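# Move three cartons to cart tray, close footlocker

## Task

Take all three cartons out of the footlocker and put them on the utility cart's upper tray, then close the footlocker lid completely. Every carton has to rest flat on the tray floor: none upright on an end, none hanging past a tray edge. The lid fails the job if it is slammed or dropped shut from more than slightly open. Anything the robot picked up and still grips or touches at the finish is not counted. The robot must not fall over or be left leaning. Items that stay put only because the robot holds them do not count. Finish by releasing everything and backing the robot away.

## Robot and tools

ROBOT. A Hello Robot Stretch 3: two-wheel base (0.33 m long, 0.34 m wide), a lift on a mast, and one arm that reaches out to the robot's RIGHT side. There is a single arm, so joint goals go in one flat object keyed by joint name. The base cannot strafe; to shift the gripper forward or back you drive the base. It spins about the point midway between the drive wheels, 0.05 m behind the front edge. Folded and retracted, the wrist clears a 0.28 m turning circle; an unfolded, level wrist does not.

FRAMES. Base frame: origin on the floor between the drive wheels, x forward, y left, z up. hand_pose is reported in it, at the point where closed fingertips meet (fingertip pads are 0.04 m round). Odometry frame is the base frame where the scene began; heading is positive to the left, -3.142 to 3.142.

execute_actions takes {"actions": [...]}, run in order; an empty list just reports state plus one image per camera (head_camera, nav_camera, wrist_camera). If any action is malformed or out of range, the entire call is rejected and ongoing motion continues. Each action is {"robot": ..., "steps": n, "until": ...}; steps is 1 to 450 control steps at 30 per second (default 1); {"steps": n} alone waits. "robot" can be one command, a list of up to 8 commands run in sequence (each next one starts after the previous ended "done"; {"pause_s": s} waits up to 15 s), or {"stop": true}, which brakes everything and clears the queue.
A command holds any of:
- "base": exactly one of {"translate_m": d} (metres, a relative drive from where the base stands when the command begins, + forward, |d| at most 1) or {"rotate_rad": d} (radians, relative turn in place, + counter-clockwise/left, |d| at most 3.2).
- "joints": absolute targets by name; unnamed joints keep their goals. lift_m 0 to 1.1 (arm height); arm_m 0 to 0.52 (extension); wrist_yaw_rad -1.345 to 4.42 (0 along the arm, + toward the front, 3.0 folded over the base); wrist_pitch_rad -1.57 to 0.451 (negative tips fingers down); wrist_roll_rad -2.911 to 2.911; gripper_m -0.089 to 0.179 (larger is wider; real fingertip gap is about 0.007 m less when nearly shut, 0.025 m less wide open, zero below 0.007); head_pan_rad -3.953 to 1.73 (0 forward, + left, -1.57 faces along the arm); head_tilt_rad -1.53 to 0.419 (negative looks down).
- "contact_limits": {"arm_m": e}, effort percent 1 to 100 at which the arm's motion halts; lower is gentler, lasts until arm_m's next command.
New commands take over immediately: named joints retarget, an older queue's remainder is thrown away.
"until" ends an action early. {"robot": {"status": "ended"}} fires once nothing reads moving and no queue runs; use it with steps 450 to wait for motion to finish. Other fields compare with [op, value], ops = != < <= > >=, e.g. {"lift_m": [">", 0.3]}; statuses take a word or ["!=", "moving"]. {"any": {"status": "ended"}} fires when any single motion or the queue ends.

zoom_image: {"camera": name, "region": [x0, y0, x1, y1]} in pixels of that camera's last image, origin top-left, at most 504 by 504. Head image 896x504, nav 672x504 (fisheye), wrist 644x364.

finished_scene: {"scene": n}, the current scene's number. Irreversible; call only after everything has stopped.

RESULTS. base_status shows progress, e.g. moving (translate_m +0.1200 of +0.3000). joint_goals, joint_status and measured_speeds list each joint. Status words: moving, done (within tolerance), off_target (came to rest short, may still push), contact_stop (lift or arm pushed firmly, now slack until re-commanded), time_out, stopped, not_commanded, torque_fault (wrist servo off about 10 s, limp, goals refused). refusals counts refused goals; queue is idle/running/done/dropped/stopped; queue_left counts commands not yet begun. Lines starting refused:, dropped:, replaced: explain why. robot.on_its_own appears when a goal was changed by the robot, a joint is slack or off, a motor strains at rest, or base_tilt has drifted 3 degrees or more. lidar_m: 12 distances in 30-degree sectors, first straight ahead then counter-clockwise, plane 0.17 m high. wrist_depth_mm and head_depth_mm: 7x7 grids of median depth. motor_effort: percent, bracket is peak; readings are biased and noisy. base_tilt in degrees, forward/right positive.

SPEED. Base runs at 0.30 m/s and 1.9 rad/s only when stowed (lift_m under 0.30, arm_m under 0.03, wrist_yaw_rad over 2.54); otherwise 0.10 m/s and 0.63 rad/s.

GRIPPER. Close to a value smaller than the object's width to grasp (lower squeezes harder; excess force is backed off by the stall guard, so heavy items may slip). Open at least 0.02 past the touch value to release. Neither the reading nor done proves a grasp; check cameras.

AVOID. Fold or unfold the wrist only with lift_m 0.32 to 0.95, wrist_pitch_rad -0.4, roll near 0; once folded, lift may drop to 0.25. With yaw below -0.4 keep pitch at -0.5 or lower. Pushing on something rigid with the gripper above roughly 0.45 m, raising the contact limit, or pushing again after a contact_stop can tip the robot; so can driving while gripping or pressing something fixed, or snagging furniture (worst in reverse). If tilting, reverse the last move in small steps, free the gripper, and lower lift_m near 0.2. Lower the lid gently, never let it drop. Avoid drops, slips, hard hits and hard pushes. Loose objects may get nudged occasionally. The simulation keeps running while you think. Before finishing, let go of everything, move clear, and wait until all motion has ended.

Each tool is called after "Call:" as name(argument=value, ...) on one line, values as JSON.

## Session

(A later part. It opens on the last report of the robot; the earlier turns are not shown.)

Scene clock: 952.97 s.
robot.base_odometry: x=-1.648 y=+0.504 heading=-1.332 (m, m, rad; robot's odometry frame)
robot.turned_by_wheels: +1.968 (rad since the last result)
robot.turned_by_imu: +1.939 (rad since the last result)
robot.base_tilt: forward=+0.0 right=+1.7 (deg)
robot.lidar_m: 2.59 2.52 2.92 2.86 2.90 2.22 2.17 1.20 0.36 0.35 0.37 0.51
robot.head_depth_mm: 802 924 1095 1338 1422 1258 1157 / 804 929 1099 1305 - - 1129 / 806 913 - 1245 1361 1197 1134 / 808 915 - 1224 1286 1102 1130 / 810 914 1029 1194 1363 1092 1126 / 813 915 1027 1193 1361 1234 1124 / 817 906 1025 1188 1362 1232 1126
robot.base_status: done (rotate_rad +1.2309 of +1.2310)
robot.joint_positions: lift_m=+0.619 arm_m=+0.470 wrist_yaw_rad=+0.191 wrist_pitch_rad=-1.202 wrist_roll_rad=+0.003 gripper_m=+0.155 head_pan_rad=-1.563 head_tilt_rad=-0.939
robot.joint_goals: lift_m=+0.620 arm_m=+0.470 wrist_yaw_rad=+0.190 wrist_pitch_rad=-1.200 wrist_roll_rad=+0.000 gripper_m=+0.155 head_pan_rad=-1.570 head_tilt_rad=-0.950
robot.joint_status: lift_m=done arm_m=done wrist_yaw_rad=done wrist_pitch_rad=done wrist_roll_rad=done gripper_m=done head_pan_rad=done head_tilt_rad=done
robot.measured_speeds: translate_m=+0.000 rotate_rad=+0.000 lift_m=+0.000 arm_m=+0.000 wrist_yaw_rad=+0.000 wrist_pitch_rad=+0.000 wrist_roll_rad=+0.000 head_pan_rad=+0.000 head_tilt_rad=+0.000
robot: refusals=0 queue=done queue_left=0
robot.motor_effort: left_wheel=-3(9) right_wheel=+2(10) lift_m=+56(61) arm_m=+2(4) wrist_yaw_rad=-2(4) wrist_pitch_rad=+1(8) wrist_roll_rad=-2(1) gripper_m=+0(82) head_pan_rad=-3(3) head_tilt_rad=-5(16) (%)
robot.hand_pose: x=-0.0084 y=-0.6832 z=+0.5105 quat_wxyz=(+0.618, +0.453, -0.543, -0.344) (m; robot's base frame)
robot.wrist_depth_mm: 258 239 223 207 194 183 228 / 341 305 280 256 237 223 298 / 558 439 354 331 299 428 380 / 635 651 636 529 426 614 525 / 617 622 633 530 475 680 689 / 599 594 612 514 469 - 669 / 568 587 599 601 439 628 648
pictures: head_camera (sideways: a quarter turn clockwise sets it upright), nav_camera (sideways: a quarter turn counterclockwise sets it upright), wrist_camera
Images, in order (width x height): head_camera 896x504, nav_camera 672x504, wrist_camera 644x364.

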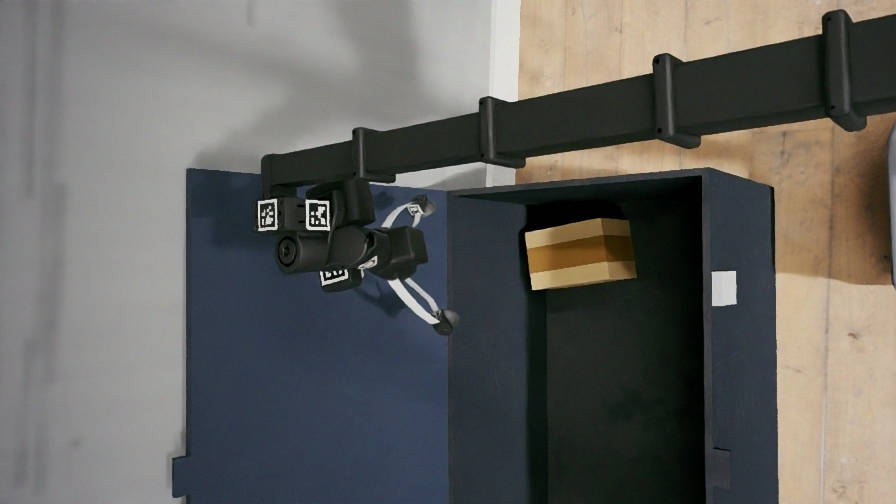

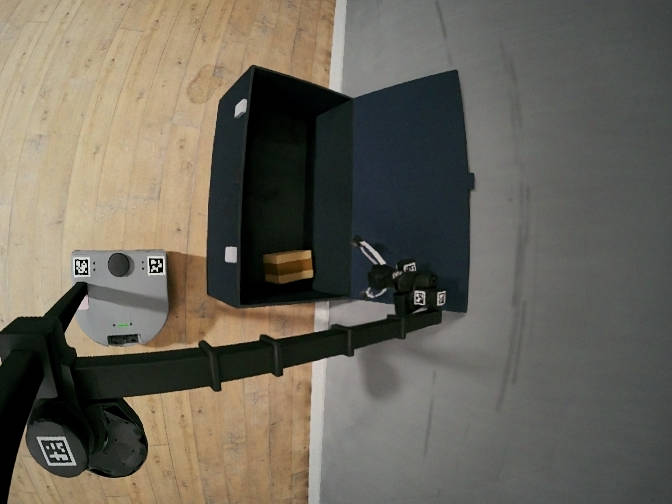

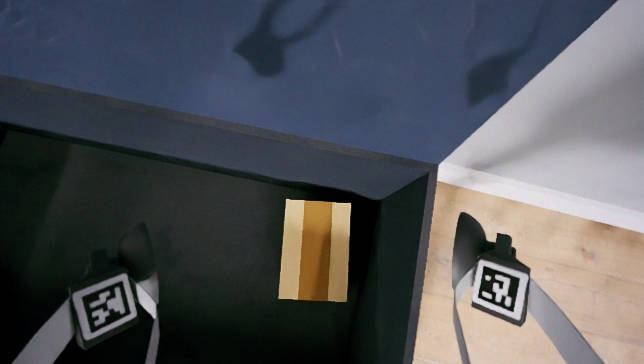

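Call:
execute_actions(actions=[{"robot":[{"joints":{"wrist_yaw_rad":0.17,"arm_m":0.449,"gripper_m":0.14,"lift_m":0.5},"base":{"translate_m":0.006}},{"joints":{"lift_m":0.31}}],"steps":400,"until":{"robot":{"status":"ended"}}}])

Scene clock: 971.27 s.
robot.base_odometry: x=-1.647 y=+0.498 heading=-1.332 (m, m, rad; robot's odometry frame)
robot.turned_by_wheels: +0.000 (rad since the last result)
robot.turned_by_imu: +0.002 (rad since the last result)
robot.base_tilt: forward=-0.1 right=+1.6 (deg)
robot.lidar_m: 2.59 2.51 2.92 2.87 2.90 2.22 2.18 1.20 0.36 0.35 0.37 0.51
robot.head_depth_mm: 803 925 1094 1342 1418 1258 1135 / 806 928 1099 1349 1410 1258 1133 / 807 912 1053 1272 1391 1102 1129 / 810 916 1033 1171 1280 1102 1131 / 810 916 1031 1197 1361 1093 1126 / 816 915 1025 1196 1364 1228 1128 / 816 906 1023 1194 1365 1233 1127
robot.base_status: done (translate_m +0.0060 of +0.0060)
robot.joint_positions: lift_m=+0.311 arm_m=+0.449 wrist_yaw_rad=+0.173 wrist_pitch_rad=-1.203 wrist_roll_rad=+0.003 gripper_m=+0.140 head_pan_rad=-1.563 head_tilt_rad=-0.939
robot.joint_goals: lift_m=+0.310 arm_m=+0.449 wrist_yaw_rad=+0.170 wrist_pitch_rad=-1.200 wrist_roll_rad=+0.000 gripper_m=+0.140 head_pan_rad=-1.570 head_tilt_rad=-0.950
robot.joint_status: lift_m=done arm_m=done wrist_yaw_rad=done wrist_pitch_rad=done wrist_roll_rad=done gripper_m=done head_pan_rad=done head_tilt_rad=done
robot.measured_speeds: translate_m=+0.000 rotate_rad=+0.000 lift_m=+0.000 arm_m=+0.000 wrist_yaw_rad=+0.000 wrist_pitch_rad=+0.000 wrist_roll_rad=+0.000 head_pan_rad=+0.000 head_tilt_rad=+0.000
robot: refusals=0 queue=done queue_left=0
robot.motor_effort: left_wheel=-3(5) right_wheel=+2(7) lift_m=+24(53) arm_m=-3(4) wrist_yaw_rad=-2(5) wrist_pitch_rad=+1(1) wrist_roll_rad=-1(1) gripper_m=+1(63) head_pan_rad=-3(3) head_tilt_rad=-6(5) (%)
robot.hand_pose: x=-0.0096 y=-0.6630 z=+0.2015 quat_wxyz=(+0.615, +0.448, -0.547, -0.349) (m; robot's base frame)
robot.wrist_depth_mm: 238 220 201 186 173 161 146 / 348 306 269 242 220 199 151 / 348 352 355 241 280 222 146 / 338 342 345 231 293 210 141 / 330 333 337 224 231 188 136 / 322 - 324 219 223 165 131 / 308 312 315 214 227 192 123
pictures: head_camera (sideways: a quarter turn clockwise sets it upright), nav_camera (sideways: a quarter turn counterclockwise sets it upright), wrist_camera
Images, in order (width x height): head_camera 896x504, nav_camera 672x504, wrist_camera 644x364.

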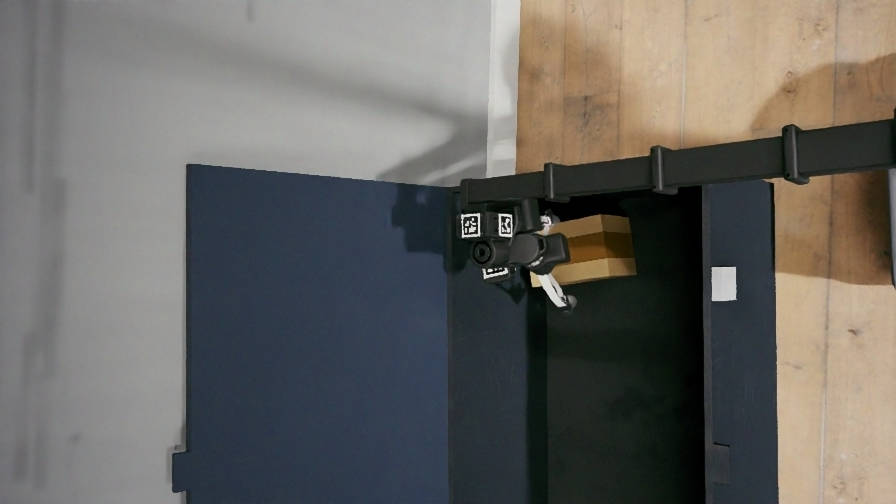

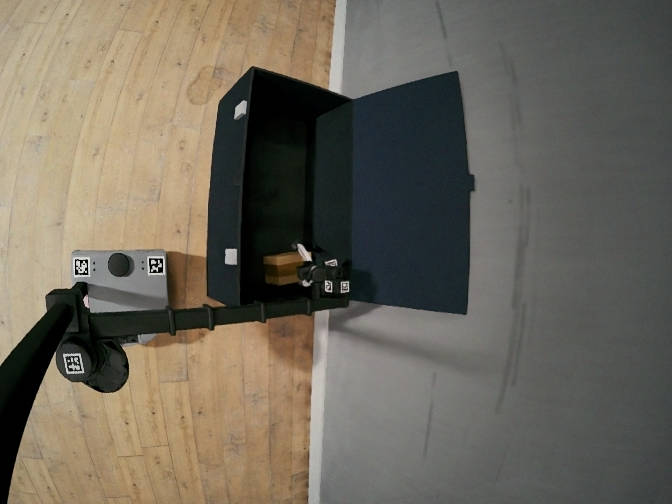

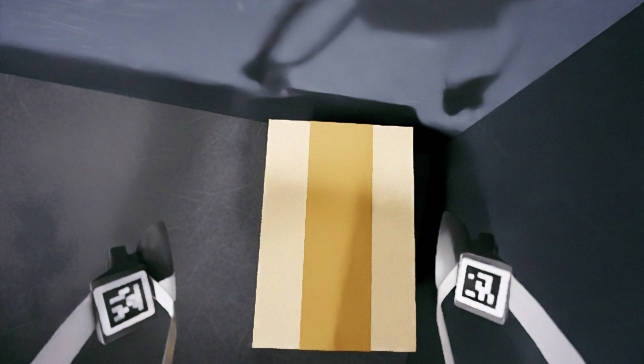

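Call:
execute_actions(actions=[{"robot":[{"joints":{"wrist_yaw_rad":0.135,"arm_m":0.462},"base":{"translate_m":-0.013}},{"joints":{"lift_m":0.25}}],"steps":400,"until":{"robot":{"status":"ended"}}}])

Scene clock: 985.10 s.
robot.base_odometry: x=-1.650 y=+0.511 heading=-1.332 (m, m, rad; robot's odometry frame)
robot.turned_by_wheels: +0.000 (rad since the last result)
robot.turned_by_imu: +0.001 (rad since the last result)
robot.base_tilt: forward=+0.0 right=+1.6 (deg)
robot.lidar_m: 2.60 2.52 2.92 2.87 2.87 2.21 2.16 1.20 0.36 0.35 0.37 0.51
robot.head_depth_mm: 801 925 1092 1336 1419 1256 1130 / 806 930 1097 1345 1417 1259 1127 / 807 912 1074 1309 1393 1117 1115 / 810 914 1031 1170 1260 1098 1128 / 811 916 1029 1195 1366 1093 1129 / 812 915 1027 1196 1364 1231 1127 / 816 903 1025 1195 1366 1232 1130
robot.base_status: done (translate_m -0.0130 of -0.0130)
robot.joint_positions: lift_m=+0.251 arm_m=+0.462 wrist_yaw_rad=+0.138 wrist_pitch_rad=-1.203 wrist_roll_rad=+0.003 gripper_m=+0.140 head_pan_rad=-1.563 head_tilt_rad=-0.939
robot.joint_goals: lift_m=+0.250 arm_m=+0.462 wrist_yaw_rad=+0.135 wrist_pitch_rad=-1.200 wrist_roll_rad=+0.000 gripper_m=+0.140 head_pan_rad=-1.570 head_tilt_rad=-0.950
robot.joint_status: lift_m=done arm_m=done wrist_yaw_rad=done wrist_pitch_rad=done wrist_roll_rad=done gripper_m=done head_pan_rad=done head_tilt_rad=done
robot.measured_speeds: translate_m=+0.000 rotate_rad=+0.000 lift_m=+0.000 arm_m=+0.000 wrist_yaw_rad=+0.000 wrist_pitch_rad=+0.000 wrist_roll_rad=+0.000 head_pan_rad=+0.000 head_tilt_rad=+0.000
robot: refusals=0 queue=done queue_left=0
robot.motor_effort: left_wheel=-3(7) right_wheel=+2(4) lift_m=+25(24) arm_m=+3(1) wrist_yaw_rad=-3(3) wrist_pitch_rad=+1(1) wrist_roll_rad=-1(1) gripper_m=-1(0) head_pan_rad=-3(3) head_tilt_rad=-5(6) (%)
robot.hand_pose: x=-0.0121 y=-0.6757 z=+0.1415 quat_wxyz=(+0.608, +0.439, -0.555, -0.360) (m; robot's base frame)
robot.wrist_depth_mm: 202 190 177 166 156 148 131 / 283 258 231 218 201 179 128 / 288 290 179 177 182 189 125 / 280 282 171 172 176 180 122 / 271 275 167 166 170 164 118 / 263 - 162 162 165 145 115 / 255 259 156 157 161 170 108
pictures: head_camera (sideways: a quarter turn clockwise sets it upright), nav_camera (sideways: a quarter turn counterclockwise sets it upright), wrist_camera
Images, in order (width x height): head_camera 896x504, nav_camera 672x504, wrist_camera 644x364.

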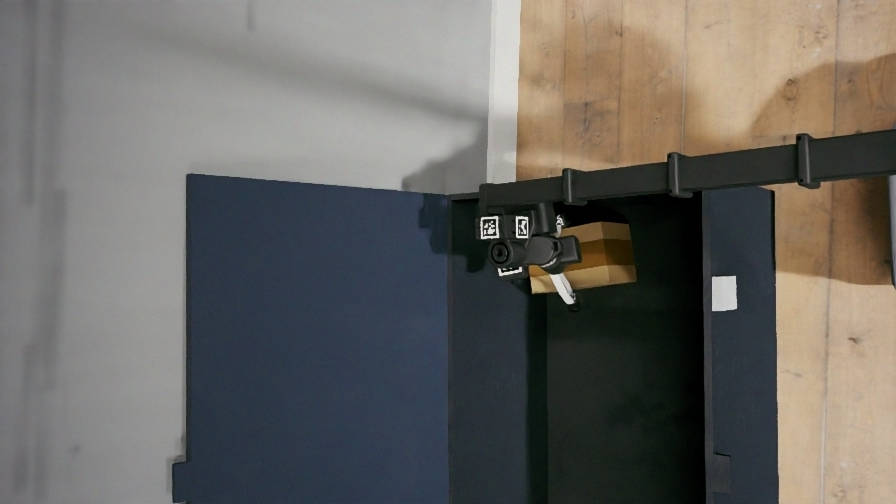

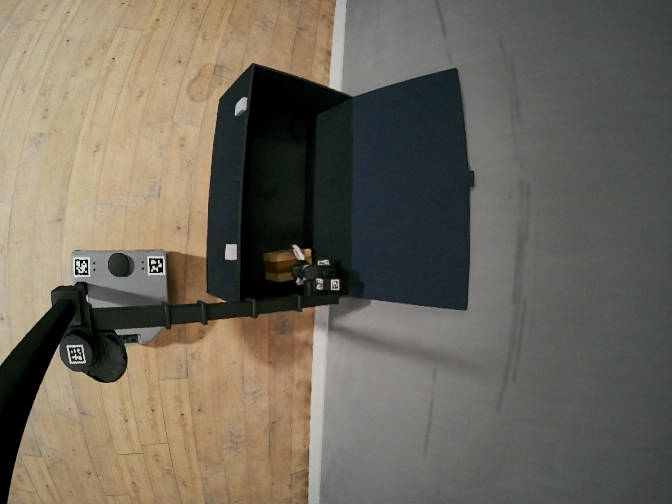

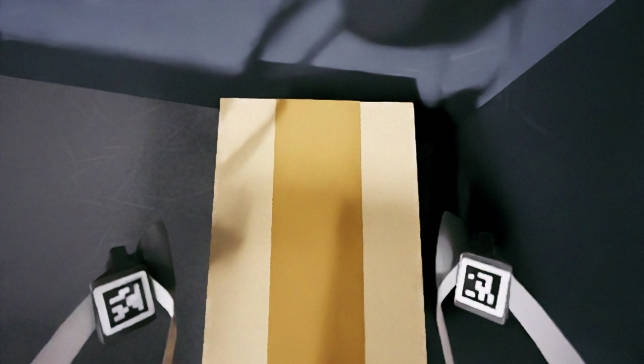

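Call:
execute_actions(actions=[{"robot":[{"joints":{"gripper_m":0.146},"base":{"translate_m":-0.005}},{"joints":{"lift_m":0.205}}],"steps":400,"until":{"robot":{"status":"ended"}}}])

Scene clock: 991.90 s.
robot.base_odometry: x=-1.651 y=+0.516 heading=-1.331 (m, m, rad; robot's odometry frame)
robot.turned_by_wheels: +0.000 (rad since the last result)
robot.turned_by_imu: +0.001 (rad since the last result)
robot.base_tilt: forward=+0.0 right=+1.6 (deg)
robot.lidar_m: 2.61 2.53 2.92 2.86 2.86 2.21 2.16 1.20 0.36 0.35 0.37 0.51
robot.head_depth_mm: 801 925 1093 1330 1420 1260 1134 / 804 929 1099 1341 1421 1255 1130 / 805 913 1074 1311 1423 1235 1131 / 809 913 1032 1198 1284 1099 1128 / 810 917 1025 1197 1366 1094 1129 / 814 916 1027 1194 1363 1233 1125 / 815 905 1025 1195 1364 1233 1128
robot.base_status: done (translate_m -0.0050 of -0.0050)
robot.joint_positions: lift_m=+0.206 arm_m=+0.462 wrist_yaw_rad=+0.138 wrist_pitch_rad=-1.201 wrist_roll_rad=+0.003 gripper_m=+0.146 head_pan_rad=-1.563 head_tilt_rad=-0.939
robot.joint_goals: lift_m=+0.205 arm_m=+0.462 wrist_yaw_rad=+0.135 wrist_pitch_rad=-1.200 wrist_roll_rad=+0.000 gripper_m=+0.146 head_pan_rad=-1.570 head_tilt_rad=-0.950
robot.joint_status: lift_m=done arm_m=done wrist_yaw_rad=done wrist_pitch_rad=done wrist_roll_rad=done gripper_m=done head_pan_rad=done head_tilt_rad=done
robot.measured_speeds: translate_m=+0.000 rotate_rad=+0.000 lift_m=+0.000 arm_m=+0.000 wrist_yaw_rad=+0.000 wrist_pitch_rad=+0.000 wrist_roll_rad=+0.000 head_pan_rad=+0.000 head_tilt_rad=+0.000
robot: refusals=0 queue=done queue_left=0
robot.motor_effort: left_wheel=-3(6) right_wheel=+1(6) lift_m=+19(21) arm_m=+3(3) wrist_yaw_rad=-4(4) wrist_pitch_rad=+0(1) wrist_roll_rad=-1(1) gripper_m=-2(36) head_pan_rad=-3(3) head_tilt_rad=-5(5) (%)
robot.hand_pose: x=-0.0120 y=-0.6760 z=+0.0967 quat_wxyz=(+0.609, +0.438, -0.555, -0.360) (m; robot's base frame)
robot.wrist_depth_mm: 201 188 176 166 155 147 127 / 250 251 135 136 140 174 123 / 245 248 130 132 134 181 120 / 237 239 126 128 130 173 116 / 231 234 123 124 126 156 113 / 225 118 119 120 122 - 110 / - 217 115 117 118 158 103
pictures: head_camera (sideways: a quarter turn clockwise sets it upright), nav_camera (sideways: a quarter turn counterclockwise sets it upright), wrist_camera
Images, in order (width x height): head_camera 896x504, nav_camera 672x504, wrist_camera 644x364.

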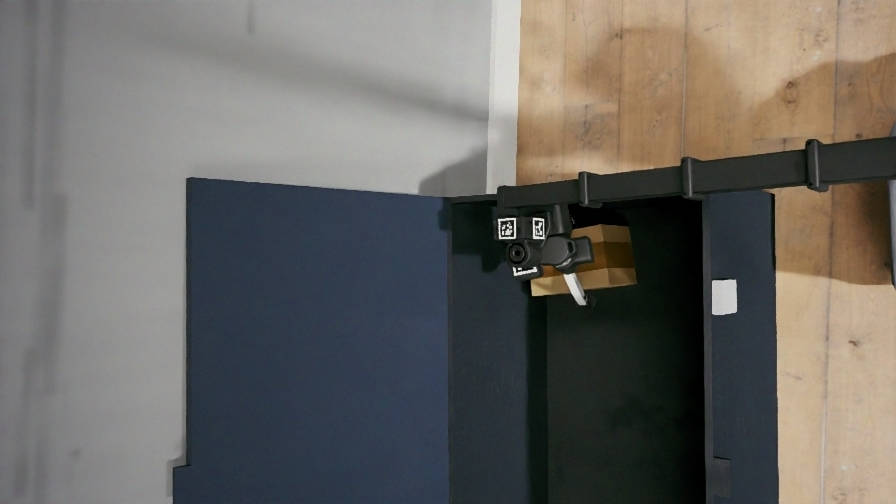

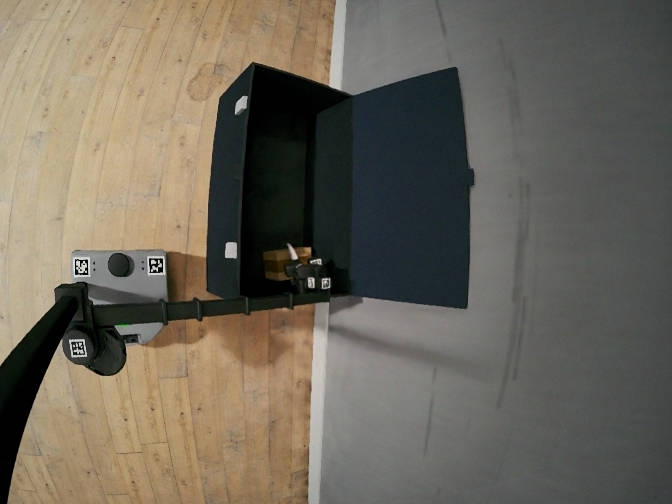

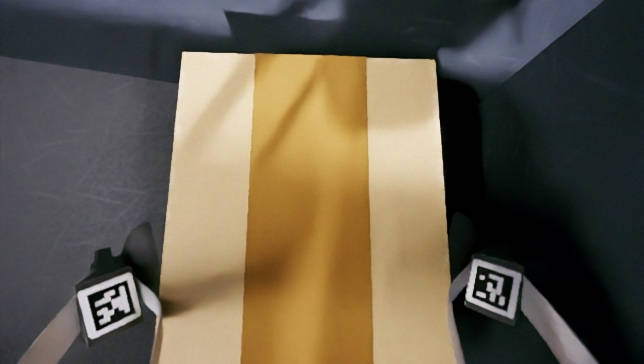

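Call:
execute_actions(actions=[{"robot":[{"joints":{"arm_m":0.470,"wrist_yaw_rad":0.115}},{"joints":{"gripper_m":0.096}},{"joints":{"gripper_m":0.090}},{"joints":{"lift_m":0.3}}],"steps":400,"until":{"robot":{"status":"ended"}}}])

Scene clock: 1000.13 s.
robot.base_odometry: x=-1.651 y=+0.516 heading=-1.331 (m, m, rad; robot's odometry frame)
robot.turned_by_wheels: +0.000 (rad since the last result)
robot.turned_by_imu: +0.001 (rad since the last result)
robot.base_tilt: forward=-0.1 right=+1.7 (deg)
robot.lidar_m: 2.60 2.53 2.92 2.86 2.87 2.20 2.16 1.19 0.36 0.35 0.37 0.51
robot.head_depth_mm: 802 924 1093 1336 1427 1261 1129 / 803 927 1096 1344 1416 1255 1133 / 805 914 1071 1303 1363 1070 1129 / 808 916 1032 1177 1200 1100 1128 / 811 915 1025 1199 1363 1094 1129 / 811 914 1026 1195 1365 1234 1129 / 814 906 1026 1193 1357 1229 1128
robot.base_status: done (translate_m -0.0050 of -0.0050)
robot.joint_positions: lift_m=+0.299 arm_m=+0.470 wrist_yaw_rad=+0.117 wrist_pitch_rad=-1.215 wrist_roll_rad=+0.003 gripper_m=+0.094 head_pan_rad=-1.563 head_tilt_rad=-0.939
robot.joint_goals: lift_m=+0.300 arm_m=+0.470 wrist_yaw_rad=+0.115 wrist_pitch_rad=-1.200 wrist_roll_rad=+0.000 gripper_m=+0.093 head_pan_rad=-1.570 head_tilt_rad=-0.950
robot.joint_status: lift_m=done arm_m=done wrist_yaw_rad=done wrist_pitch_rad=done wrist_roll_rad=done gripper_m=done head_pan_rad=done head_tilt_rad=done
robot.measured_speeds: translate_m=+0.000 rotate_rad=+0.000 lift_m=+0.000 arm_m=+0.000 wrist_yaw_rad=+0.000 wrist_pitch_rad=+0.000 wrist_roll_rad=+0.000 head_pan_rad=+0.000 head_tilt_rad=+0.000
robot: refusals=0 queue=done queue_left=0
robot.motor_effort: left_wheel=-2(3) right_wheel=+2(6) lift_m=+61(62) arm_m=+2(3) wrist_yaw_rad=-3(8) wrist_pitch_rad=+6(6) wrist_roll_rad=-1(1) gripper_m=-20(97) head_pan_rad=-3(3) head_tilt_rad=-5(5) (%)
robot.hand_pose: x=-0.0138 y=-0.6808 z=+0.1894 quat_wxyz=(+0.602, +0.437, -0.556, -0.370) (m; robot's base frame)
robot.wrist_depth_mm: 187 177 167 158 150 142 122 / 260 243 212 195 189 168 119 / 335 337 147 148 154 174 116 / 326 328 139 140 143 167 114 / 314 318 130 132 133 154 111 / 309 - 124 125 126 138 108 / 299 298 118 118 120 160 103
pictures: head_camera (sideways: a quarter turn clockwise sets it upright), nav_camera (sideways: a quarter turn counterclockwise sets it upright), wrist_camera
Images, in order (width x height): head_camera 896x504, nav_camera 672x504, wrist_camera 644x364.

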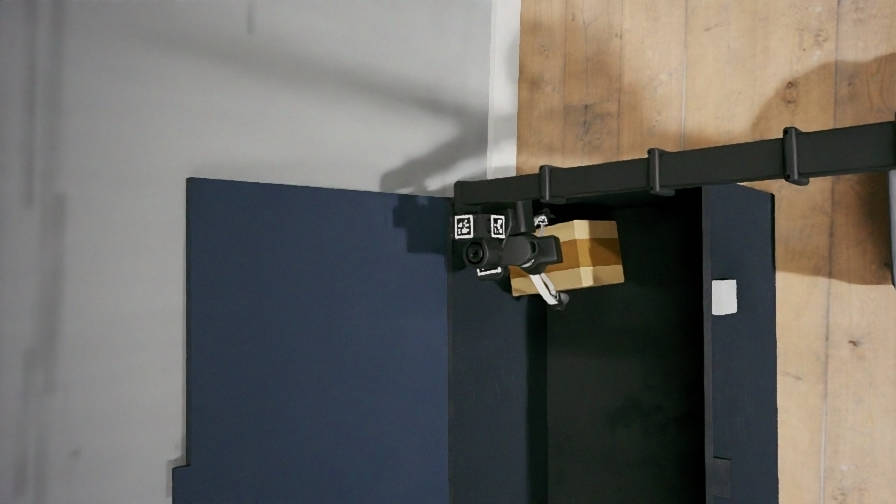

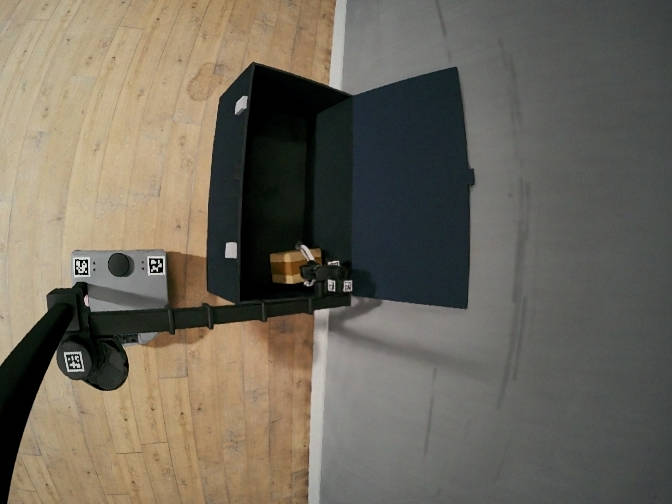

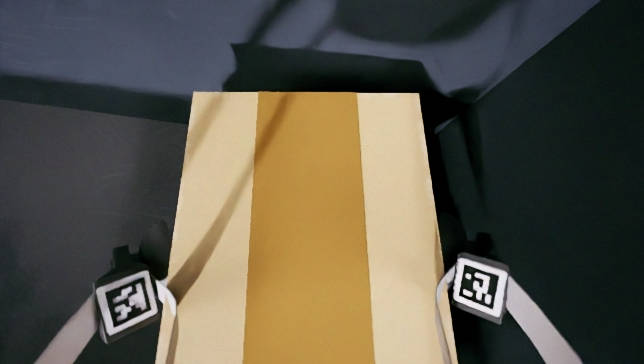

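Call:
execute_actions(actions=[{"robot":[{"joints":{"arm_m":0.44}},{"joints":{"lift_m":0.62,"wrist_yaw_rad":0}},{"joints":{"arm_m":0.0,"head_tilt_rad":-0.8}},{"base":{"rotate_rad":-1.3355}},{"base":{"translate_m":-1.0},"joints":{"lift_m":0.8}},{"base":{"translate_m":-1.0},"joints":{"lift_m":1.095}},{"base":{"translate_m":-0.387}},{"base":{"rotate_rad":-0.634}}],"steps":450,"until":{"robot":{"status":"ended"}}},{"steps":450,"until":{"robot":{"status":"ended"}}},{"steps":450,"until":{"robot":{"status":"ended"}}},{"steps":450,"until":{"robot":{"status":"ended"}}},{"robot":[{"joints":{"arm_m":0.44}}],"steps":450,"until":{"robot":{"status":"ended"}}}])

Scene clock: 1061.60 s.
robot.base_odometry: x=+0.472 y=+1.607 heading=+2.982 (m, m, rad; robot's odometry frame)
robot.turned_by_wheels: -1.969 (rad since the last result)
robot.turned_by_imu: -1.920 (rad since the last result)
robot.base_tilt: forward=+0.0 right=+1.7 (deg)
robot.lidar_m: 2.63 2.69 2.90 3.04 1.37 0.74 0.62 0.62 0.46 0.44 0.46 1.60
robot.head_depth_mm: 908 968 996 630 1203 1283 1174 / 1058 1119 839 673 697 1283 1176 / 1244 1273 820 708 942 900 1113 / - 626 592 707 940 899 1132 / 1273 1370 819 707 943 899 1118 / 1241 1367 686 680 940 897 1110 / 1200 1319 687 674 917 880 1112
robot.base_status: done (rotate_rad -0.6339 of -0.6340)
robot.joint_positions: lift_m=+1.094 arm_m=+0.440 wrist_yaw_rad=+0.001 wrist_pitch_rad=-1.215 wrist_roll_rad=+0.003 gripper_m=+0.094 head_pan_rad=-1.563 head_tilt_rad=-0.803
robot.joint_goals: lift_m=+1.095 arm_m=+0.440 wrist_yaw_rad=+0.000 wrist_pitch_rad=-1.200 wrist_roll_rad=+0.000 gripper_m=+0.093 head_pan_rad=-1.570 head_tilt_rad=-0.800
robot.joint_status: lift_m=done arm_m=done wrist_yaw_rad=done wrist_pitch_rad=done wrist_roll_rad=done gripper_m=done head_pan_rad=done head_tilt_rad=done
robot.measured_speeds: translate_m=+0.000 rotate_rad=+0.000 lift_m=+0.000 arm_m=+0.000 wrist_yaw_rad=+0.000 wrist_pitch_rad=+0.000 wrist_roll_rad=+0.000 head_pan_rad=+0.000 head_tilt_rad=+0.000
robot: refusals=0 queue=done queue_left=0
robot.motor_effort: left_wheel=+2(6) right_wheel=-4(8) lift_m=+61(63) arm_m=+3(5) wrist_yaw_rad=-1(10) wrist_pitch_rad=+6(6) wrist_roll_rad=-1(1) gripper_m=-20(21) head_pan_rad=-3(3) head_tilt_rad=+1(16) (%)
robot.hand_pose: x=-0.0216 y=-0.6512 z=+0.9844 quat_wxyz=(+0.580, +0.403, -0.581, -0.404) (m; robot's base frame)
robot.wrist_depth_mm: 351 351 354 357 348 422 369 / 366 372 374 380 385 459 384 / 356 361 150 151 158 474 402 / 233 238 140 141 145 321 430 / 227 229 131 132 134 300 449 / 220 - 124 125 127 285 478 / 215 216 117 118 119 296 497
pictures: head_camera (sideways: a quarter turn clockwise sets it upright), nav_camera (sideways: a quarter turn counterclockwise sets it upright), wrist_camera
Images, in order (width x height): head_camera 896x504, nav_camera 672x504, wrist_camera 644x364.

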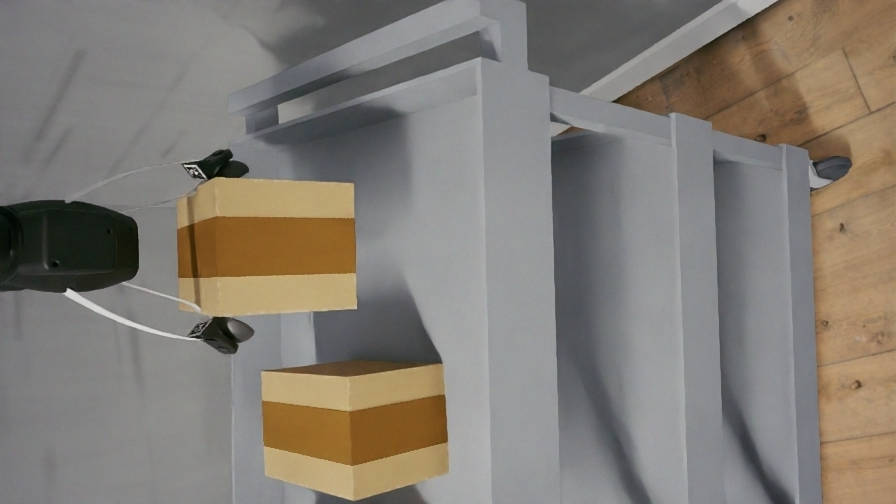

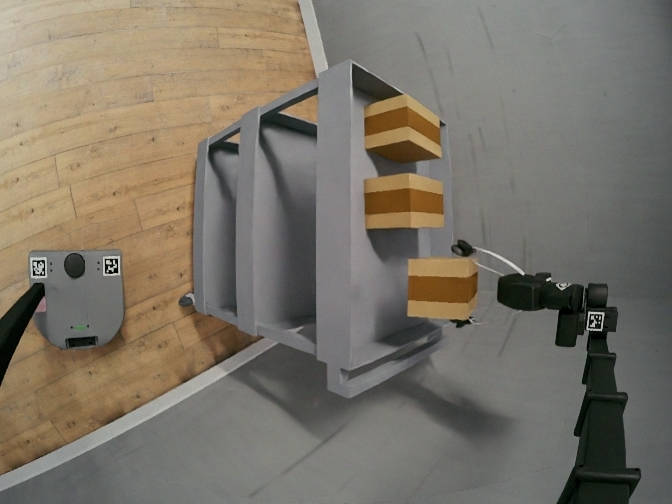

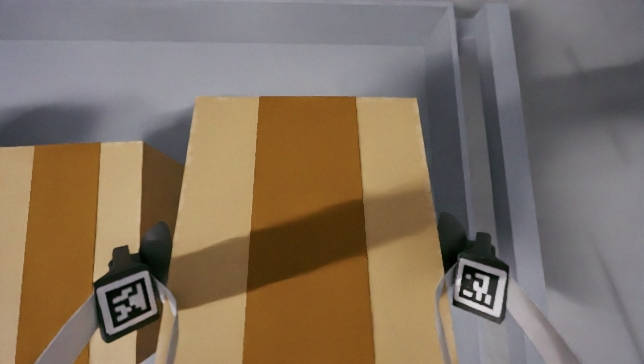

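Call:
execute_actions(actions=[{"robot":{"joints":{"lift_m":0.987}},"steps":200,"until":{"robot":{"status":"ended"}}},{"robot":[{"joints":{"gripper_m":0.135,"lift_m":0.99}},{"joints":{"lift_m":1.095}}],"steps":200,"until":{"robot":{"status":"ended"}}}])

Scene clock: 1071.33 s.
robot.base_odometry: x=+0.472 y=+1.607 heading=+2.982 (m, m, rad; robot's odometry frame)
robot.turned_by_wheels: +0.000 (rad since the last result)
robot.turned_by_imu: +0.002 (rad since the last result)
robot.base_tilt: forward=+0.0 right=+1.6 (deg)
robot.lidar_m: 2.62 2.68 2.89 3.02 1.37 0.74 0.62 0.62 0.46 0.44 0.46 1.60
robot.head_depth_mm: 907 969 997 628 1200 1281 1173 / 1060 1110 840 672 699 1286 1175 / 1251 1330 851 689 939 897 1116 / - 1479 665 677 942 900 1134 / 1280 1403 847 692 934 899 1119 / 1244 1362 689 682 918 902 1112 / 1201 1320 687 675 917 880 1111
robot.base_status: done (rotate_rad -0.6339 of -0.6340)
robot.joint_positions: lift_m=+1.094 arm_m=+0.440 wrist_yaw_rad=+0.001 wrist_pitch_rad=-1.206 wrist_roll_rad=+0.003 gripper_m=+0.135 head_pan_rad=-1.563 head_tilt_rad=-0.803
robot.joint_goals: lift_m=+1.095 arm_m=+0.440 wrist_yaw_rad=+0.000 wrist_pitch_rad=-1.200 wrist_roll_rad=+0.000 gripper_m=+0.135 head_pan_rad=-1.570 head_tilt_rad=-0.800
robot.joint_status: lift_m=done arm_m=done wrist_yaw_rad=done wrist_pitch_rad=done wrist_roll_rad=done gripper_m=done head_pan_rad=done head_tilt_rad=done
robot.measured_speeds: translate_m=+0.000 rotate_rad=+0.000 lift_m=+0.000 arm_m=+0.000 wrist_yaw_rad=+0.000 wrist_pitch_rad=+0.000 wrist_roll_rad=+0.000 head_pan_rad=+0.000 head_tilt_rad=+0.000
robot: refusals=0 queue=done queue_left=0
robot.motor_effort: left_wheel=+1(2) right_wheel=-4(5) lift_m=+56(57) arm_m=+2(3) wrist_yaw_rad=-1(1) wrist_pitch_rad=+3(8) wrist_roll_rad=-1(1) gripper_m=+1(71) head_pan_rad=-3(3) head_tilt_rad=+1(2) (%)
robot.hand_pose: x=-0.0216 y=-0.6535 z=+0.9852 quat_wxyz=(+0.582, +0.401, -0.583, -0.402) (m; robot's base frame)
robot.wrist_depth_mm: 345 343 348 352 366 432 366 / 370 377 383 384 384 457 387 / 359 366 366 373 377 484 407 / 236 241 340 244 362 320 423 / 229 233 331 237 355 300 449 / 222 - 320 232 345 286 474 / 217 219 317 224 334 294 497
pictures: head_camera (sideways: a quarter turn clockwise sets it upright), nav_camera (sideways: a quarter turn counterclockwise sets it upright), wrist_camera
Images, in order (width x height): head_camera 896x504, nav_camera 672x504, wrist_camera 644x364.

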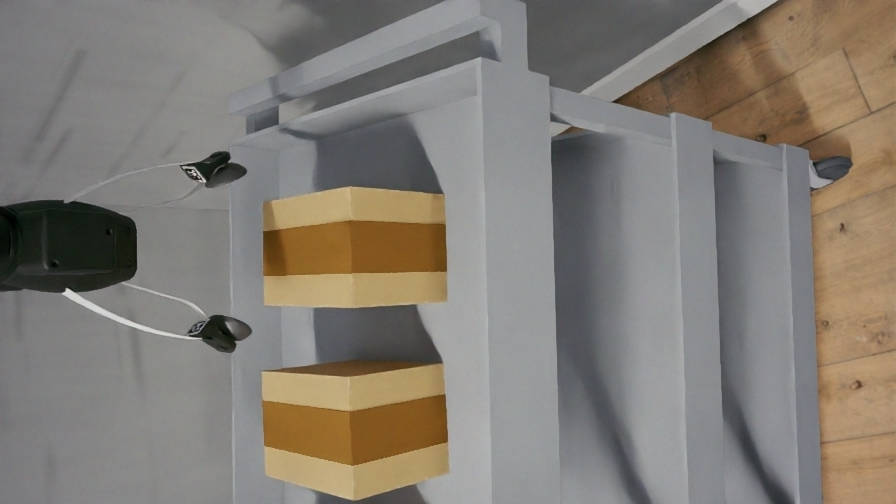

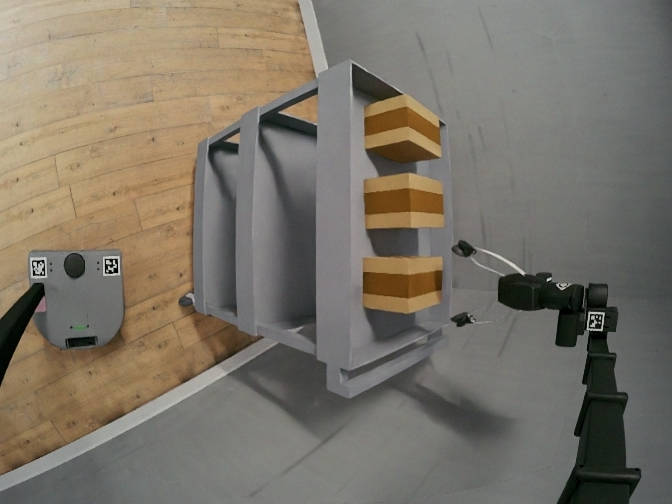

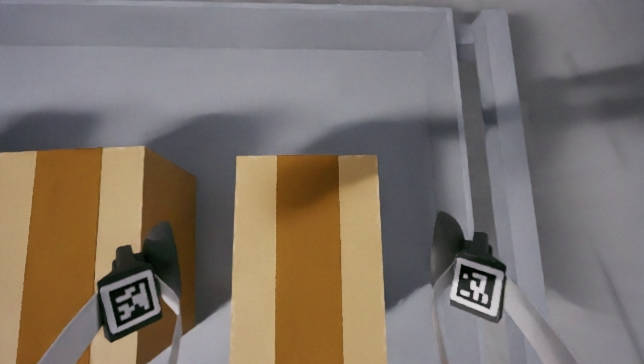

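Call:
execute_actions(actions=[])

Scene clock: 1097.40 s.
robot.base_odometry: x=+0.472 y=+1.607 heading=+2.982 (m, m, rad; robot's odometry frame)
robot.turned_by_wheels: +0.000 (rad since the last result)
robot.turned_by_imu: +0.001 (rad since the last result)
robot.base_tilt: forward=+0.0 right=+1.7 (deg)
robot.lidar_m: 2.63 2.69 2.90 3.02 1.37 0.74 0.62 0.62 0.46 0.44 0.46 1.60
robot.head_depth_mm: 908 969 995 629 1205 1283 1176 / 1057 1112 837 673 699 1287 1173 / 1242 1335 850 689 941 899 1116 / - 1467 665 677 941 898 1134 / 1279 1401 847 691 940 897 1114 / 1237 1365 687 682 914 899 1117 / 1202 1323 686 675 918 882 1114
robot.base_status: done (rotate_rad -0.6339 of -0.6340)
robot.joint_positions: lift_m=+1.094 arm_m=+0.440 wrist_yaw_rad=+0.001 wrist_pitch_rad=-1.206 wrist_roll_rad=+0.003 gripper_m=+0.135 head_pan_rad=-1.563 head_tilt_rad=-0.803
robot.joint_goals: lift_m=+1.095 arm_m=+0.440 wrist_yaw_rad=+0.000 wrist_pitch_rad=-1.200 wrist_roll_rad=+0.000 gripper_m=+0.135 head_pan_rad=-1.570 head_tilt_rad=-0.800
robot.joint_status: lift_m=done arm_m=done wrist_yaw_rad=done wrist_pitch_rad=done wrist_roll_rad=done gripper_m=done head_pan_rad=done head_tilt_rad=done
robot.measured_speeds: translate_m=+0.000 rotate_rad=+0.000 lift_m=+0.000 arm_m=+0.000 wrist_yaw_rad=+0.000 wrist_pitch_rad=+0.000 wrist_roll_rad=+0.000 head_pan_rad=+0.000 head_tilt_rad=+0.000
robot: refusals=0 queue=done queue_left=0
robot.motor_effort: left_wheel=+1(1) right_wheel=-4(3) lift_m=+56(55) arm_m=+2(2) wrist_yaw_rad=-1(1) wrist_pitch_rad=+2(2) wrist_roll_rad=-1(1) gripper_m=+0(1) head_pan_rad=-3(3) head_tilt_rad=+3(1) (%)
robot.hand_pose: x=-0.0216 y=-0.6535 z=+0.9852 quat_wxyz=(+0.582, +0.401, -0.583, -0.402) (m; robot's base frame)
robot.wrist_depth_mm: 343 346 349 351 368 433 366 / 371 372 385 386 388 459 384 / 361 366 368 376 377 479 410 / 235 241 341 244 364 323 426 / 229 232 330 238 356 303 453 / 222 - 323 230 344 287 482 / 217 219 319 225 334 294 495
pictures: head_camera (sideways: a quarter turn clockwise sets it upright), nav_camera (sideways: a quarter turn counterclockwise sets it upright), wrist_camera
Images, in order (width x height): head_camera 896x504, nav_camera 672x504, wrist_camera 644x364.

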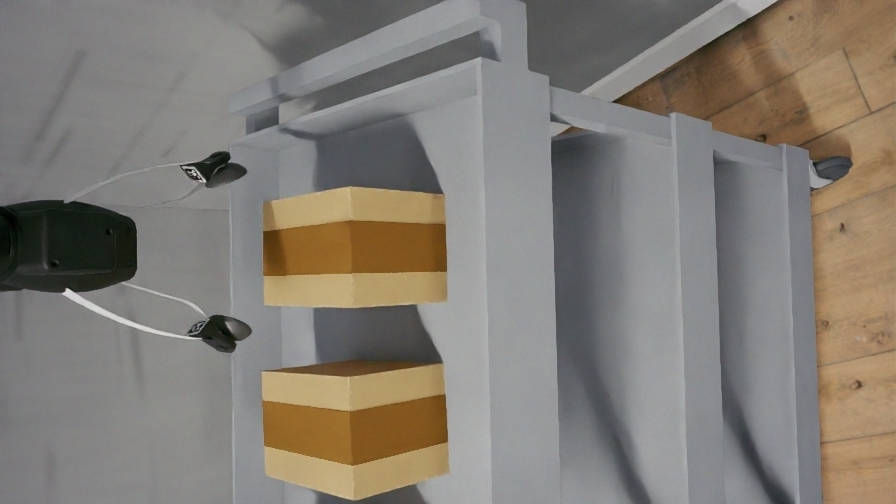

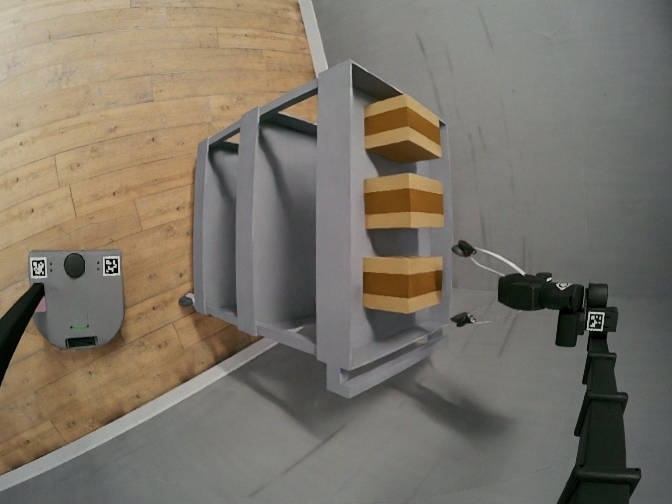

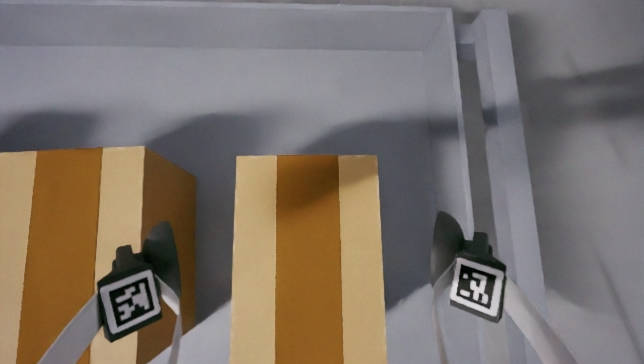

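Call:
execute_actions(actions=[{"robot":[{"joints":{"arm_m":0,"gripper_m":0.05}},{"joints":{"lift_m":0.9,"wrist_pitch_rad":-0.4},"base":{"rotate_rad":0.760}},{"joints":{"lift_m":0.45,"wrist_yaw_rad":2.9}},{"joints":{"lift_m":0.28}},{"base":{"translate_m":1.0}},{"base":{"translate_m":1.0}},{"base":{"translate_m":0.427}},{"base":{"rotate_rad":1.209}}],"steps":450,"until":{"robot":{"status":"ended"}}},{"steps":450,"until":{"robot":{"status":"ended"}}},{"steps":450,"until":{"robot":{"status":"ended"}}},{"robot":[{"joints":{"lift_m":0.62}},{"joints":{"wrist_yaw_rad":0}}],"steps":450,"until":{"robot":{"status":"ended"}}}])

Scene clock: 1145.27 s.
robot.base_odometry: x=-1.530 y=+0.235 heading=-1.332 (m, m, rad; robot's odometry frame)
robot.turned_by_wheels: +1.969 (rad since the last result)
robot.turned_by_imu: +1.938 (rad since the last result)
robot.base_tilt: forward=+0.0 right=+1.7 (deg)
robot.lidar_m: 2.31 2.23 2.83 2.79 2.53 2.50 2.45 0.57 0.42 0.41 0.43 1.48
robot.head_depth_mm: 831 935 1028 1175 1270 1240 1036 / 833 939 1026 1154 1344 1313 1009 / 835 938 1021 1152 1332 1322 1001 / 837 942 1021 1154 1329 1343 - / 839 947 1020 1146 1335 1313 1044 / 843 950 1022 1146 1324 1309 1040 / 843 953 1025 1142 1254 1243 1033
robot.base_status: done (rotate_rad +1.2089 of +1.2090)
robot.joint_positions: lift_m=+0.619 arm_m=+0.000 wrist_yaw_rad=+0.003 wrist_pitch_rad=-0.418 wrist_roll_rad=+0.003 gripper_m=+0.050 head_pan_rad=-1.563 head_tilt_rad=-0.803
robot.joint_goals: lift_m=+0.620 arm_m=+0.000 wrist_yaw_rad=+0.000 wrist_pitch_rad=-0.400 wrist_roll_rad=+0.000 gripper_m=+0.050 head_pan_rad=-1.570 head_tilt_rad=-0.800
robot.joint_status: lift_m=done arm_m=done wrist_yaw_rad=done wrist_pitch_rad=done wrist_roll_rad=done gripper_m=done head_pan_rad=done head_tilt_rad=done
robot.measured_speeds: translate_m=+0.000 rotate_rad=+0.000 lift_m=+0.000 arm_m=+0.000 wrist_yaw_rad=+0.000 wrist_pitch_rad=+0.000 wrist_roll_rad=+0.000 head_pan_rad=+0.000 head_tilt_rad=+0.000
robot: refusals=0 queue=done queue_left=0
robot.motor_effort: left_wheel=-3(9) right_wheel=+2(9) lift_m=+56(61) arm_m=-4(4) wrist_yaw_rad=-3(4) wrist_pitch_rad=+7(8) wrist_roll_rad=-1(1) gripper_m=-1(81) head_pan_rad=-3(3) head_tilt_rad=+1(0) (%)
robot.hand_pose: x=-0.0209 y=-0.3697 z=+0.6322 quat_wxyz=(+0.691, +0.148, -0.692, -0.146) (m; robot's base frame)
robot.wrist_depth_mm: 656 586 586 599 591 604 626 / 722 632 627 622 627 640 677 / 789 687 674 669 684 721 751 / 858 739 712 728 724 807 823 / 976 730 778 804 791 730 901 / 824 692 857 854 867 632 882 / 478 640 745 757 737 630 494
pictures: head_camera (sideways: a quarter turn clockwise sets it upright), nav_camera (sideways: a quarter turn counterclockwise sets it upright), wrist_camera
Images, in order (width x height): head_camera 896x504, nav_camera 672x504, wrist_camera 644x364.

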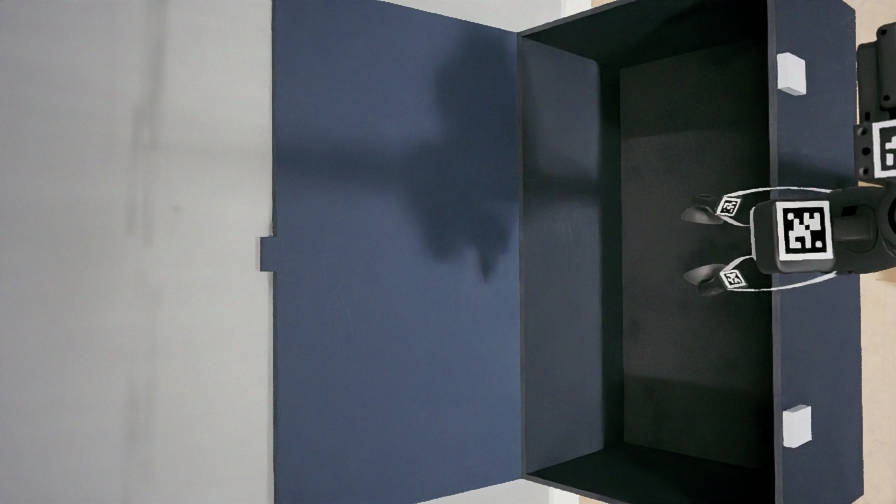

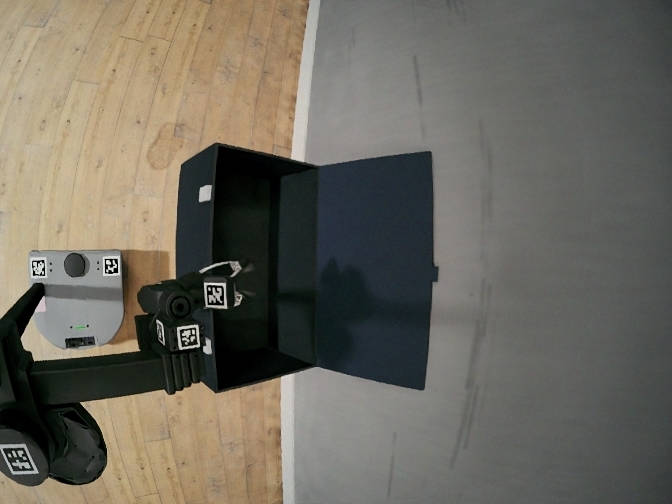

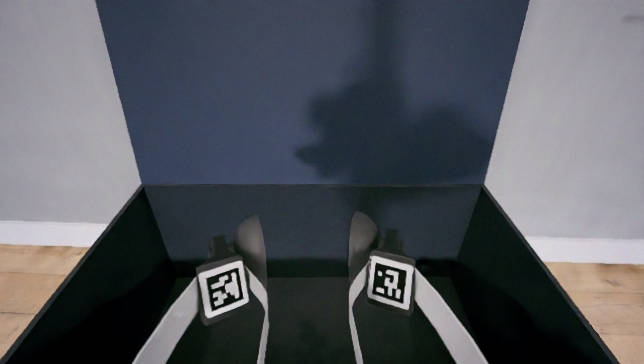

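Call:
execute_actions(actions=[{"robot":[{"joints":{"arm_m":0.36,"wrist_pitch_rad":-1.2,"lift_m":0.55,"gripper_m":0.03}},{"joints":{"lift_m":0.25}},{"joints":{"arm_m":0.28}}],"steps":450,"until":{"robot":{"status":"ended"}}}])

Scene clock: 1163.60 s.
robot.base_odometry: x=-1.530 y=+0.235 heading=-1.332 (m, m, rad; robot's odometry frame)
robot.turned_by_wheels: +0.000 (rad since the last result)
robot.turned_by_imu: +0.003 (rad since the last result)
robot.base_tilt: forward=+0.0 right=+1.7 (deg)
robot.lidar_m: 2.31 2.23 2.84 2.79 2.53 2.50 2.45 0.52 0.38 0.37 0.39 0.54
robot.head_depth_mm: 833 935 1006 1107 1238 1238 1053 / 832 938 1012 1105 1267 1313 1049 / 834 943 1012 1101 1266 1367 984 / 837 942 992 1099 1262 1336 979 / 839 947 1005 1095 1255 1311 1024 / 842 948 1006 1091 1252 1307 1020 / 844 955 1003 1089 1215 1248 1014
robot.base_status: done (rotate_rad +1.2089 of +1.2090)
robot.joint_positions: lift_m=+0.251 arm_m=+0.281 wrist_yaw_rad=-0.003 wrist_pitch_rad=-1.175 wrist_roll_rad=+0.007 gripper_m=+0.030 head_pan_rad=-1.563 head_tilt_rad=-0.803
robot.joint_goals: lift_m=+0.250 arm_m=+0.280 wrist_yaw_rad=+0.000 wrist_pitch_rad=-1.200 wrist_roll_rad=+0.000 gripper_m=+0.030 head_pan_rad=-1.570 head_tilt_rad=-0.800
robot.joint_status: lift_m=done arm_m=done wrist_yaw_rad=done wrist_pitch_rad=done wrist_roll_rad=done gripper_m=done head_pan_rad=done head_tilt_rad=done
robot.measured_speeds: translate_m=+0.000 rotate_rad=+0.000 lift_m=+0.000 arm_m=+0.000 wrist_yaw_rad=+0.000 wrist_pitch_rad=+0.000 wrist_roll_rad=+0.000 head_pan_rad=+0.000 head_tilt_rad=+0.000
robot: refusals=0 queue=done queue_left=0
robot.motor_effort: left_wheel=-2(3) right_wheel=+2(2) lift_m=+25(57) arm_m=-9(14) wrist_yaw_rad=+4(4) wrist_pitch_rad=-10(19) wrist_roll_rad=-3(3) gripper_m=+0(70) head_pan_rad=-3(3) head_tilt_rad=+1(1) (%)
robot.hand_pose: x=-0.0219 y=-0.5024 z=+0.1435 quat_wxyz=(+0.586, +0.390, -0.591, -0.395) (m; robot's base frame)
robot.wrist_depth_mm: 318 324 326 334 339 346 347 / 307 308 315 321 324 329 335 / 294 300 302 307 310 315 318 / 286 287 296 295 299 304 309 / 275 279 283 286 290 292 299 / 267 270 274 274 281 283 285 / 258 262 262 266 269 276 276
pictures: head_camera (sideways: a quarter turn clockwise sets it upright), nav_camera (sideways: a quarter turn counterclockwise sets it upright), wrist_camera
Images, in order (width x height): head_camera 896x504, nav_camera 672x504, wrist_camera 644x364.

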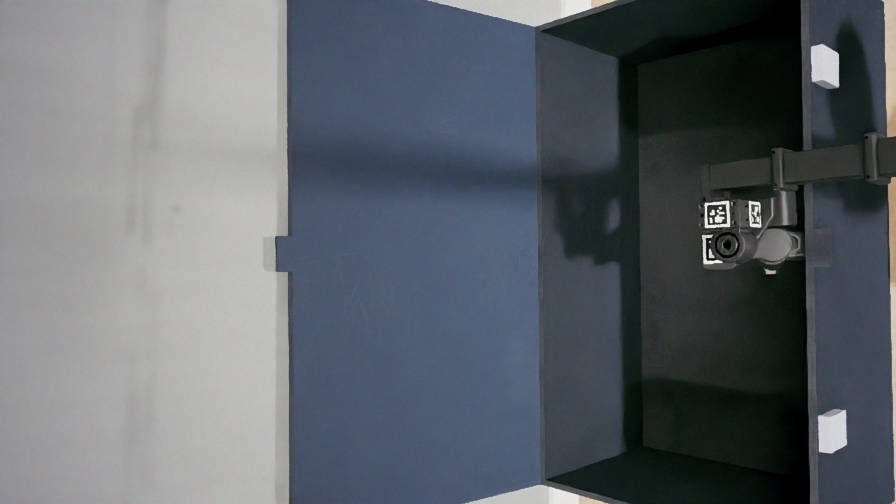

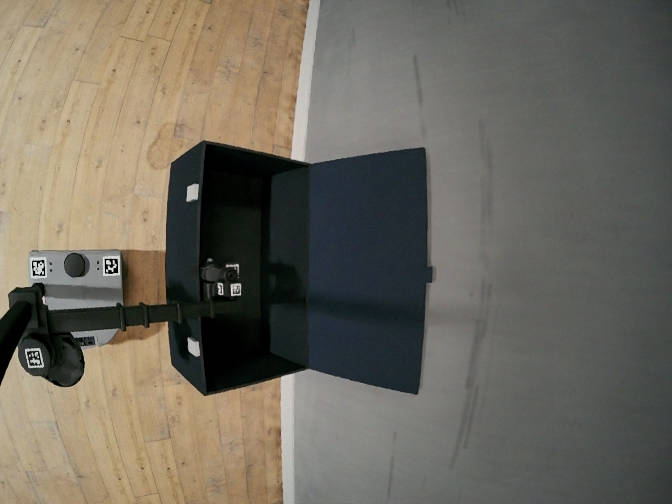

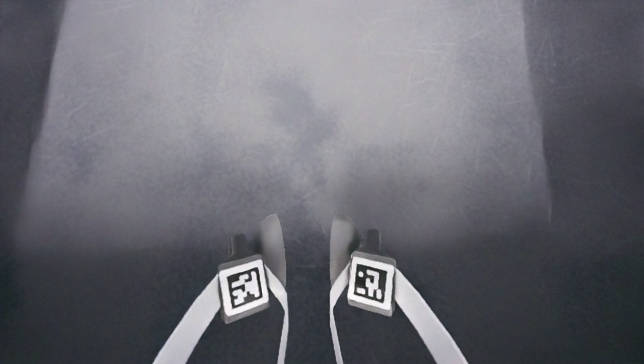

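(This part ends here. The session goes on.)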